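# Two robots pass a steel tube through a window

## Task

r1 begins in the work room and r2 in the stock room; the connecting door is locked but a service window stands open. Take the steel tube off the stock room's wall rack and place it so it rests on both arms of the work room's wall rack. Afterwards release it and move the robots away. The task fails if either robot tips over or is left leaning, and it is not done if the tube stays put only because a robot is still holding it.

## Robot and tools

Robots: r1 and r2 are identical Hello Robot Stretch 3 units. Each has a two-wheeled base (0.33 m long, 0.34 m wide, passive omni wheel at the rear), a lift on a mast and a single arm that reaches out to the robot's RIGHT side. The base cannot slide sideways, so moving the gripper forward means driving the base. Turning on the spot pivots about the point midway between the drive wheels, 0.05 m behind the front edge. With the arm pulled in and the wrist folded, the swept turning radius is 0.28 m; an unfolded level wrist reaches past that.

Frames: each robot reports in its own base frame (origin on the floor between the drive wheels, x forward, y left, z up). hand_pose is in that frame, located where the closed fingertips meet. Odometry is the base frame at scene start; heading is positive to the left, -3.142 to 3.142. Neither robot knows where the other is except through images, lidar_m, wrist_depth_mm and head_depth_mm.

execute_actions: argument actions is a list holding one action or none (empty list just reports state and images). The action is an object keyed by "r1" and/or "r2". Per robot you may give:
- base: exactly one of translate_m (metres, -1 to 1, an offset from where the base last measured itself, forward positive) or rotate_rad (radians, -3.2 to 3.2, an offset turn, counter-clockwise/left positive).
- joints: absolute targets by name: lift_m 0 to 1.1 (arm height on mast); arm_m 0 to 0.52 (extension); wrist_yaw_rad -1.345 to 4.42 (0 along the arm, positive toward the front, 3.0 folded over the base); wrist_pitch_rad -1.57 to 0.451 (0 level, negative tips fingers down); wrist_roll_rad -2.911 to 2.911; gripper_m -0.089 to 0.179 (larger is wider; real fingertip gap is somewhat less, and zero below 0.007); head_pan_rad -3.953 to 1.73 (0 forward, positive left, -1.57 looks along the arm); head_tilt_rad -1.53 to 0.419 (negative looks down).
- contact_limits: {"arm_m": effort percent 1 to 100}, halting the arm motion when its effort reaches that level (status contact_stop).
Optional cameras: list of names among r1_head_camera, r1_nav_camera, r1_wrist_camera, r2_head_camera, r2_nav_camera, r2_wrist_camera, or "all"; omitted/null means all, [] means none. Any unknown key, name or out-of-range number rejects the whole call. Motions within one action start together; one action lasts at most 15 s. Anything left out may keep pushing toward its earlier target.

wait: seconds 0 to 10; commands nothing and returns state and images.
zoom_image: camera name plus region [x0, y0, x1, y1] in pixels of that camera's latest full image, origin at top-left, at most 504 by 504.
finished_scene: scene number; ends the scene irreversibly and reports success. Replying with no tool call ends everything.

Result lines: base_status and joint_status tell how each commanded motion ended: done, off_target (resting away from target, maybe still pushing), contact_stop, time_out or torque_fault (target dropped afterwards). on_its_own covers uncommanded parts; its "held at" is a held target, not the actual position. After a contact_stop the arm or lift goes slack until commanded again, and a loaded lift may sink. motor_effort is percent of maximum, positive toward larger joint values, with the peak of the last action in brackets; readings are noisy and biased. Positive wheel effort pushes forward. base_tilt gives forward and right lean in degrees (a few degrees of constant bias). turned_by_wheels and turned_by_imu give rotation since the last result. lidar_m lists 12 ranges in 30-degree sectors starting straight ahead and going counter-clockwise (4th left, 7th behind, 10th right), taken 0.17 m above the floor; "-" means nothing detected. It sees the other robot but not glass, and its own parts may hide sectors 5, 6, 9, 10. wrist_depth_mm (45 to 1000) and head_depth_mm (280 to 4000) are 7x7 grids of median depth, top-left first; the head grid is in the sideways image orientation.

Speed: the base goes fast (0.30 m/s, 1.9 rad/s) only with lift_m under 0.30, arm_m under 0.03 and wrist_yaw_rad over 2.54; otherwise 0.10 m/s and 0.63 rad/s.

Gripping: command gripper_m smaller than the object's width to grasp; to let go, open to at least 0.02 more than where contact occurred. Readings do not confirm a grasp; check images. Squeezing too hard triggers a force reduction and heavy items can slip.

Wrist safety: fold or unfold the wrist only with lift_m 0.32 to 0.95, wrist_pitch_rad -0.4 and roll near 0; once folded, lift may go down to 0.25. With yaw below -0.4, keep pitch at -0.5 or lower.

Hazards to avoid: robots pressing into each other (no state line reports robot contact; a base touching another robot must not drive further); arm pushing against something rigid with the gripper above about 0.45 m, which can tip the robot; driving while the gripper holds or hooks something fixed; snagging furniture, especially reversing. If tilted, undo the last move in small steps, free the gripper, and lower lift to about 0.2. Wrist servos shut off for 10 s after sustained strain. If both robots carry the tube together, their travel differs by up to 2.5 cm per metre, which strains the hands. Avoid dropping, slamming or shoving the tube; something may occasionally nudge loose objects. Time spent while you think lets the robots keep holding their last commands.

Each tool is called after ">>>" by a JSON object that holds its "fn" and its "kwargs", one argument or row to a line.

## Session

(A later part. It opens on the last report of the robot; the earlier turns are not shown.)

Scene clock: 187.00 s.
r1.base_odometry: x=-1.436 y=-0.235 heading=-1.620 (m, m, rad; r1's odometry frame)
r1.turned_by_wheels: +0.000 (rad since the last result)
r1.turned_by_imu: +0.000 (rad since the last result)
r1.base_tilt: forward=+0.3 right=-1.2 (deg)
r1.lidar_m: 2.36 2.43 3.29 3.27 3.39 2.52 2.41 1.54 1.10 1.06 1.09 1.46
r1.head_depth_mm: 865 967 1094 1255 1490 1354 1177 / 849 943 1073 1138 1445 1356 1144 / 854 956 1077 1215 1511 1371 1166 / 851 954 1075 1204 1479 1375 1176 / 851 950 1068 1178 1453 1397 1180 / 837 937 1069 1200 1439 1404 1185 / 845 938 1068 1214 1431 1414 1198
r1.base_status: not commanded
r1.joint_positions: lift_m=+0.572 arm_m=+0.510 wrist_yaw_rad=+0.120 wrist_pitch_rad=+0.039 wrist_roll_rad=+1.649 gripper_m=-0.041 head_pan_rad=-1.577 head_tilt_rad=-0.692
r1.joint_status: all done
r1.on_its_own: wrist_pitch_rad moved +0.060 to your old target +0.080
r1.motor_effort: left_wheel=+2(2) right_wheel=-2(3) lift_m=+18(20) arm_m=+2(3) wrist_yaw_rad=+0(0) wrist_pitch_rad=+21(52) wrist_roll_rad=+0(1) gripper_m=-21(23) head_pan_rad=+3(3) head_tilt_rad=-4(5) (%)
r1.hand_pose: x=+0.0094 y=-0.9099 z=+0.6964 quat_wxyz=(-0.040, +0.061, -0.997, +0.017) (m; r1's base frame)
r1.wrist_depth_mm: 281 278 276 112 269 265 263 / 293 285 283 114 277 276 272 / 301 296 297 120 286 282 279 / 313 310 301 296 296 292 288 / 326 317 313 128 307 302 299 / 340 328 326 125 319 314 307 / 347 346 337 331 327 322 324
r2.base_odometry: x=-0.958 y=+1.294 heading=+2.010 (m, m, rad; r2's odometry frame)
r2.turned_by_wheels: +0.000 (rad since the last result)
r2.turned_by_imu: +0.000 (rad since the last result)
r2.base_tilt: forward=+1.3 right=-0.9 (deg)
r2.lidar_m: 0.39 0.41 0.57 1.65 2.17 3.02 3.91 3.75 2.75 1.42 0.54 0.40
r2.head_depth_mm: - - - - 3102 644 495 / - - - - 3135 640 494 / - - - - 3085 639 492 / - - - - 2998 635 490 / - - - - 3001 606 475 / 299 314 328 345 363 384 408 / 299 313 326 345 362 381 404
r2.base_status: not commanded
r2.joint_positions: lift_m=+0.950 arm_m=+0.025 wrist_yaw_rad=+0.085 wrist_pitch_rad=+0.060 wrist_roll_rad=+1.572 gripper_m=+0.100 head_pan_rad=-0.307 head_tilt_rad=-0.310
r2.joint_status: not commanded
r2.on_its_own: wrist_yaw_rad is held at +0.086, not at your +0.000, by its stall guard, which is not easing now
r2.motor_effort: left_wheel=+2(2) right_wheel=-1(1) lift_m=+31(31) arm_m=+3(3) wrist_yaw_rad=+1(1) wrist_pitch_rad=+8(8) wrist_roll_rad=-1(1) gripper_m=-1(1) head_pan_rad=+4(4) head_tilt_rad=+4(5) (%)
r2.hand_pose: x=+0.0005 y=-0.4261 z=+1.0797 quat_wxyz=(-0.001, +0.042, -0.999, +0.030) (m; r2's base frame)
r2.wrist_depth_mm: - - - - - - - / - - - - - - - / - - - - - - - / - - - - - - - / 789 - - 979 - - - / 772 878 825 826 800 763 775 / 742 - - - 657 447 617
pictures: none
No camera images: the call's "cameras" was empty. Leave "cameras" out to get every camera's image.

>>> {"fn": "execute_actions", "kwargs": {
  "actions": [
    {"r1":{"joints":{"gripper_m":0.12}}}
  ],
  "cameras": []
}}

>>> {"fn": "execute_actions", "kwargs": {
  "actions": [
    {"r1":{"joints":{"arm_m":0}}}
  ],
  "cameras": ["r1_head_camera"]
}}

Scene clock: 190.27 s.
r1.base_odometry: x=-1.436 y=-0.235 heading=-1.620 (m, m, rad; r1's odometry frame)
r1.turned_by_wheels: +0.000 (rad since the last result)
r1.turned_by_imu: +0.001 (rad since the last result)
r1.base_tilt: forward=+0.3 right=-1.2 (deg)
r1.lidar_m: 2.36 2.44 3.30 3.29 3.41 2.52 2.41 1.53 1.10 1.06 1.09 1.47
r1.head_depth_mm: 864 966 1094 1256 1475 1346 1179 / 849 947 1075 1135 1441 1362 1152 / 859 953 1082 1215 1517 1375 1166 / 854 955 1077 1206 1472 1381 1170 / 851 946 1070 1184 1445 1389 1179 / 838 937 1064 1204 1443 1404 1181 / 844 946 1062 1226 1433 1407 1187
r1.base_status: not commanded
r1.joint_positions: lift_m=+0.572 arm_m=+0.510 wrist_yaw_rad=+0.120 wrist_pitch_rad=+0.055 wrist_roll_rad=+1.649 gripper_m=+0.120 head_pan_rad=-1.577 head_tilt_rad=-0.692
r1.joint_status: all done
r1.motor_effort: left_wheel=+1(2) right_wheel=-3(3) lift_m=+18(18) arm_m=+2(3) wrist_yaw_rad=+0(0) wrist_pitch_rad=+13(22) wrist_roll_rad=+0(0) gripper_m=+1(85) head_pan_rad=+3(3) head_tilt_rad=-3(5) (%)
r1.hand_pose: x=+0.0095 y=-0.9101 z=+0.7005 quat_wxyz=(-0.040, +0.061, -0.997, +0.025) (m; r1's base frame)
r1.wrist_depth_mm: 284 281 276 113 265 261 258 / 296 291 284 113 275 271 266 / 304 301 293 117 287 278 274 / 319 312 305 293 294 291 288 / 326 324 315 307 305 296 299 / 339 330 331 130 314 307 305 / 357 350 341 332 327 315 315
r2.base_odometry: x=-0.958 y=+1.294 heading=+2.010 (m, m, rad; r2's odometry frame)
r2.turned_by_wheels: +0.000 (rad since the last result)
r2.turned_by_imu: +0.000 (rad since the last result)
r2.base_tilt: forward=+1.3 right=-1.0 (deg)
r2.lidar_m: 0.39 0.41 0.57 1.66 2.17 3.02 3.91 3.71 2.75 1.42 0.55 0.41
r2.head_depth_mm: - - - - 3115 644 496 / - - - - 3069 640 494 / - - - - 3037 640 492 / - - - - 3031 634 490 / - - - - 2994 607 473 / 299 313 328 345 363 384 408 / 299 312 327 345 363 382 404
r2.base_status: not commanded
r2.joint_positions: lift_m=+0.950 arm_m=+0.025 wrist_yaw_rad=+0.085 wrist_pitch_rad=+0.060 wrist_roll_rad=+1.572 gripper_m=+0.100 head_pan_rad=-0.307 head_tilt_rad=-0.310
r2.joint_status: not commanded
r2.on_its_own: wrist_yaw_rad is held at +0.086, not at your +0.000, by its stall guard, which is not easing now
r2.motor_effort: left_wheel=+2(1) right_wheel=-1(1) lift_m=+32(31) arm_m=+3(3) wrist_yaw_rad=+1(1) wrist_pitch_rad=+8(8) wrist_roll_rad=-1(1) gripper_m=-1(0) head_pan_rad=+5(5) head_tilt_rad=+5(5) (%)
r2.hand_pose: x=+0.0005 y=-0.4261 z=+1.0797 quat_wxyz=(-0.001, +0.042, -0.999, +0.030) (m; r2's base frame)
r2.wrist_depth_mm: - - - - - - - / - - - - - - - / - - - - - - - / - - - - - - - / 787 - - - - - - / 762 882 860 835 807 783 768 / 730 - - - 663 445 627
pictures: none
No camera images: the call's "cameras" was empty. Leave "cameras" out to get every camera's image.

Scene clock: 195.20 s.
r1.base_odometry: x=-1.436 y=-0.235 heading=-1.620 (m, m, rad; r1's odometry frame)
r1.turned_by_wheels: +0.000 (rad since the last result)
r1.turned_by_imu: +0.001 (rad since the last result)
r1.base_tilt: forward=+0.3 right=-1.3 (deg)
r1.lidar_m: 2.36 2.44 3.30 3.28 3.40 2.53 2.42 1.54 1.11 1.06 1.09 1.46
r1.head_depth_mm: 861 962 1088 1263 1482 1350 1156 / 849 952 1075 1141 1487 1361 1181 / 855 960 1082 1255 1463 1372 1195 / 855 952 1076 1219 1448 1377 1175 / 854 950 1073 1186 1444 1391 1179 / 837 934 1065 1203 1446 1394 1180 / 846 941 1060 1218 1426 1408 1197
r1.base_status: not commanded
r1.joint_positions: lift_m=+0.572 arm_m=+0.001 wrist_yaw_rad=+0.120 wrist_pitch_rad=+0.056 wrist_roll_rad=+1.649 gripper_m=+0.120 head_pan_rad=-1.577 head_tilt_rad=-0.692
r1.joint_status: all done
r1.motor_effort: left_wheel=+2(2) right_wheel=-2(2) lift_m=+18(18) arm_m=-3(5) wrist_yaw_rad=+0(0) wrist_pitch_rad=+12(12) wrist_roll_rad=+0(1) gripper_m=+1(1) head_pan_rad=+2(3) head_tilt_rad=-5(4) (%)
r1.hand_pose: x=+0.0095 y=-0.4013 z=+0.7009 quat_wxyz=(-0.040, +0.061, -0.997, +0.025) (m; r1's base frame)
r1.wrist_depth_mm: 760 751 749 711 720 704 681 / 792 791 778 770 719 731 727 / 839 789 796 784 760 756 739 / 884 858 836 813 790 775 774 / 924 907 851 815 813 824 798 / 935 891 894 864 856 844 812 / 968 930 918 906 881 886 842
r2.base_odometry: x=-0.958 y=+1.294 heading=+2.010 (m, m, rad; r2's odometry frame)
r2.turned_by_wheels: +0.000 (rad since the last result)
r2.turned_by_imu: +0.000 (rad since the last result)
r2.base_tilt: forward=+1.4 right=-1.0 (deg)
r2.lidar_m: 0.39 0.41 0.57 1.66 2.17 3.03 3.90 3.69 2.75 1.42 0.55 0.40
r2.head_depth_mm: - - - - 3057 643 496 / - - - - 3087 643 494 / - - - - 3067 639 493 / - - - - 3023 634 491 / - - - - 2973 607 474 / 299 313 328 345 363 384 408 / 299 313 327 345 362 382 404
r2.base_status: not commanded
r2.joint_positions: lift_m=+0.950 arm_m=+0.025 wrist_yaw_rad=+0.085 wrist_pitch_rad=+0.060 wrist_roll_rad=+1.572 gripper_m=+0.100 head_pan_rad=-0.307 head_tilt_rad=-0.310
r2.joint_status: not commanded
r2.on_its_own: wrist_yaw_rad is held at +0.086, not at your +0.000, by its stall guard, which is not easing now
r2.motor_effort: left_wheel=+2(2) right_wheel=-1(1) lift_m=+32(31) arm_m=+3(4) wrist_yaw_rad=+1(1) wrist_pitch_rad=+8(7) wrist_roll_rad=-1(1) gripper_m=+0(1) head_pan_rad=+4(4) head_tilt_rad=+4(5) (%)
r2.hand_pose: x=+0.0005 y=-0.4261 z=+1.0797 quat_wxyz=(-0.001, +0.042, -0.999, +0.030) (m; r2's base frame)
r2.wrist_depth_mm: - - - - - - - / - - - - - - - / - - - - - - - / - - - - - - - / 805 - 999 - 999 - - / 782 858 843 844 831 780 779 / 721 - - - 660 451 625
pictures: r1_head_camera (sideways: a quarter turn clockwise sets it upright)
camera_calibration (this result's frames):
r1_head_camera: T_world_to_cam=[[0.0627991, 0.591507, -0.803851, 1.06827], [0.997326, -0.00701737, 0.0727503, -0.0993768], [0.0373913, -0.80627, -0.590365, 0.720789], [0, 0, 0, 1]] pos_world=[0.0050736, -0.0514332, 1.29149]
Images, in order (width x height): r1_head_camera 896x504.

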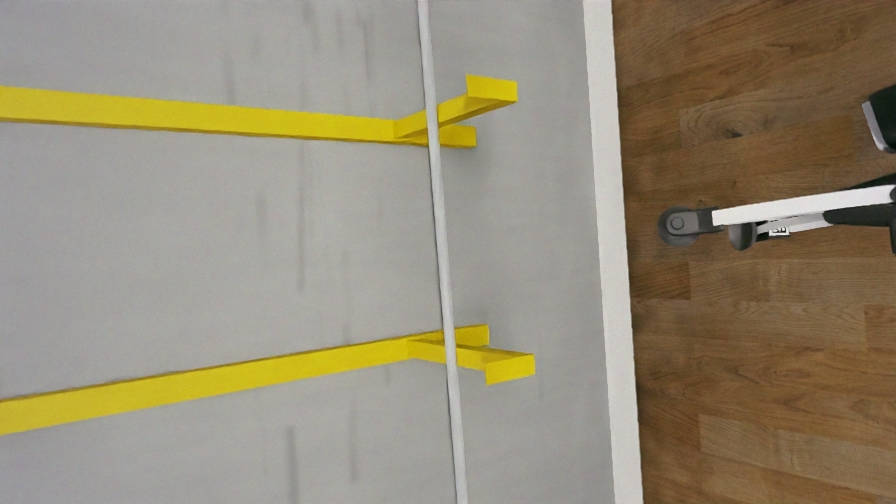

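>>> {"fn": "finished_scene", "kwargs": {
  "scene": 2
}}

The scene is finished: the task was done.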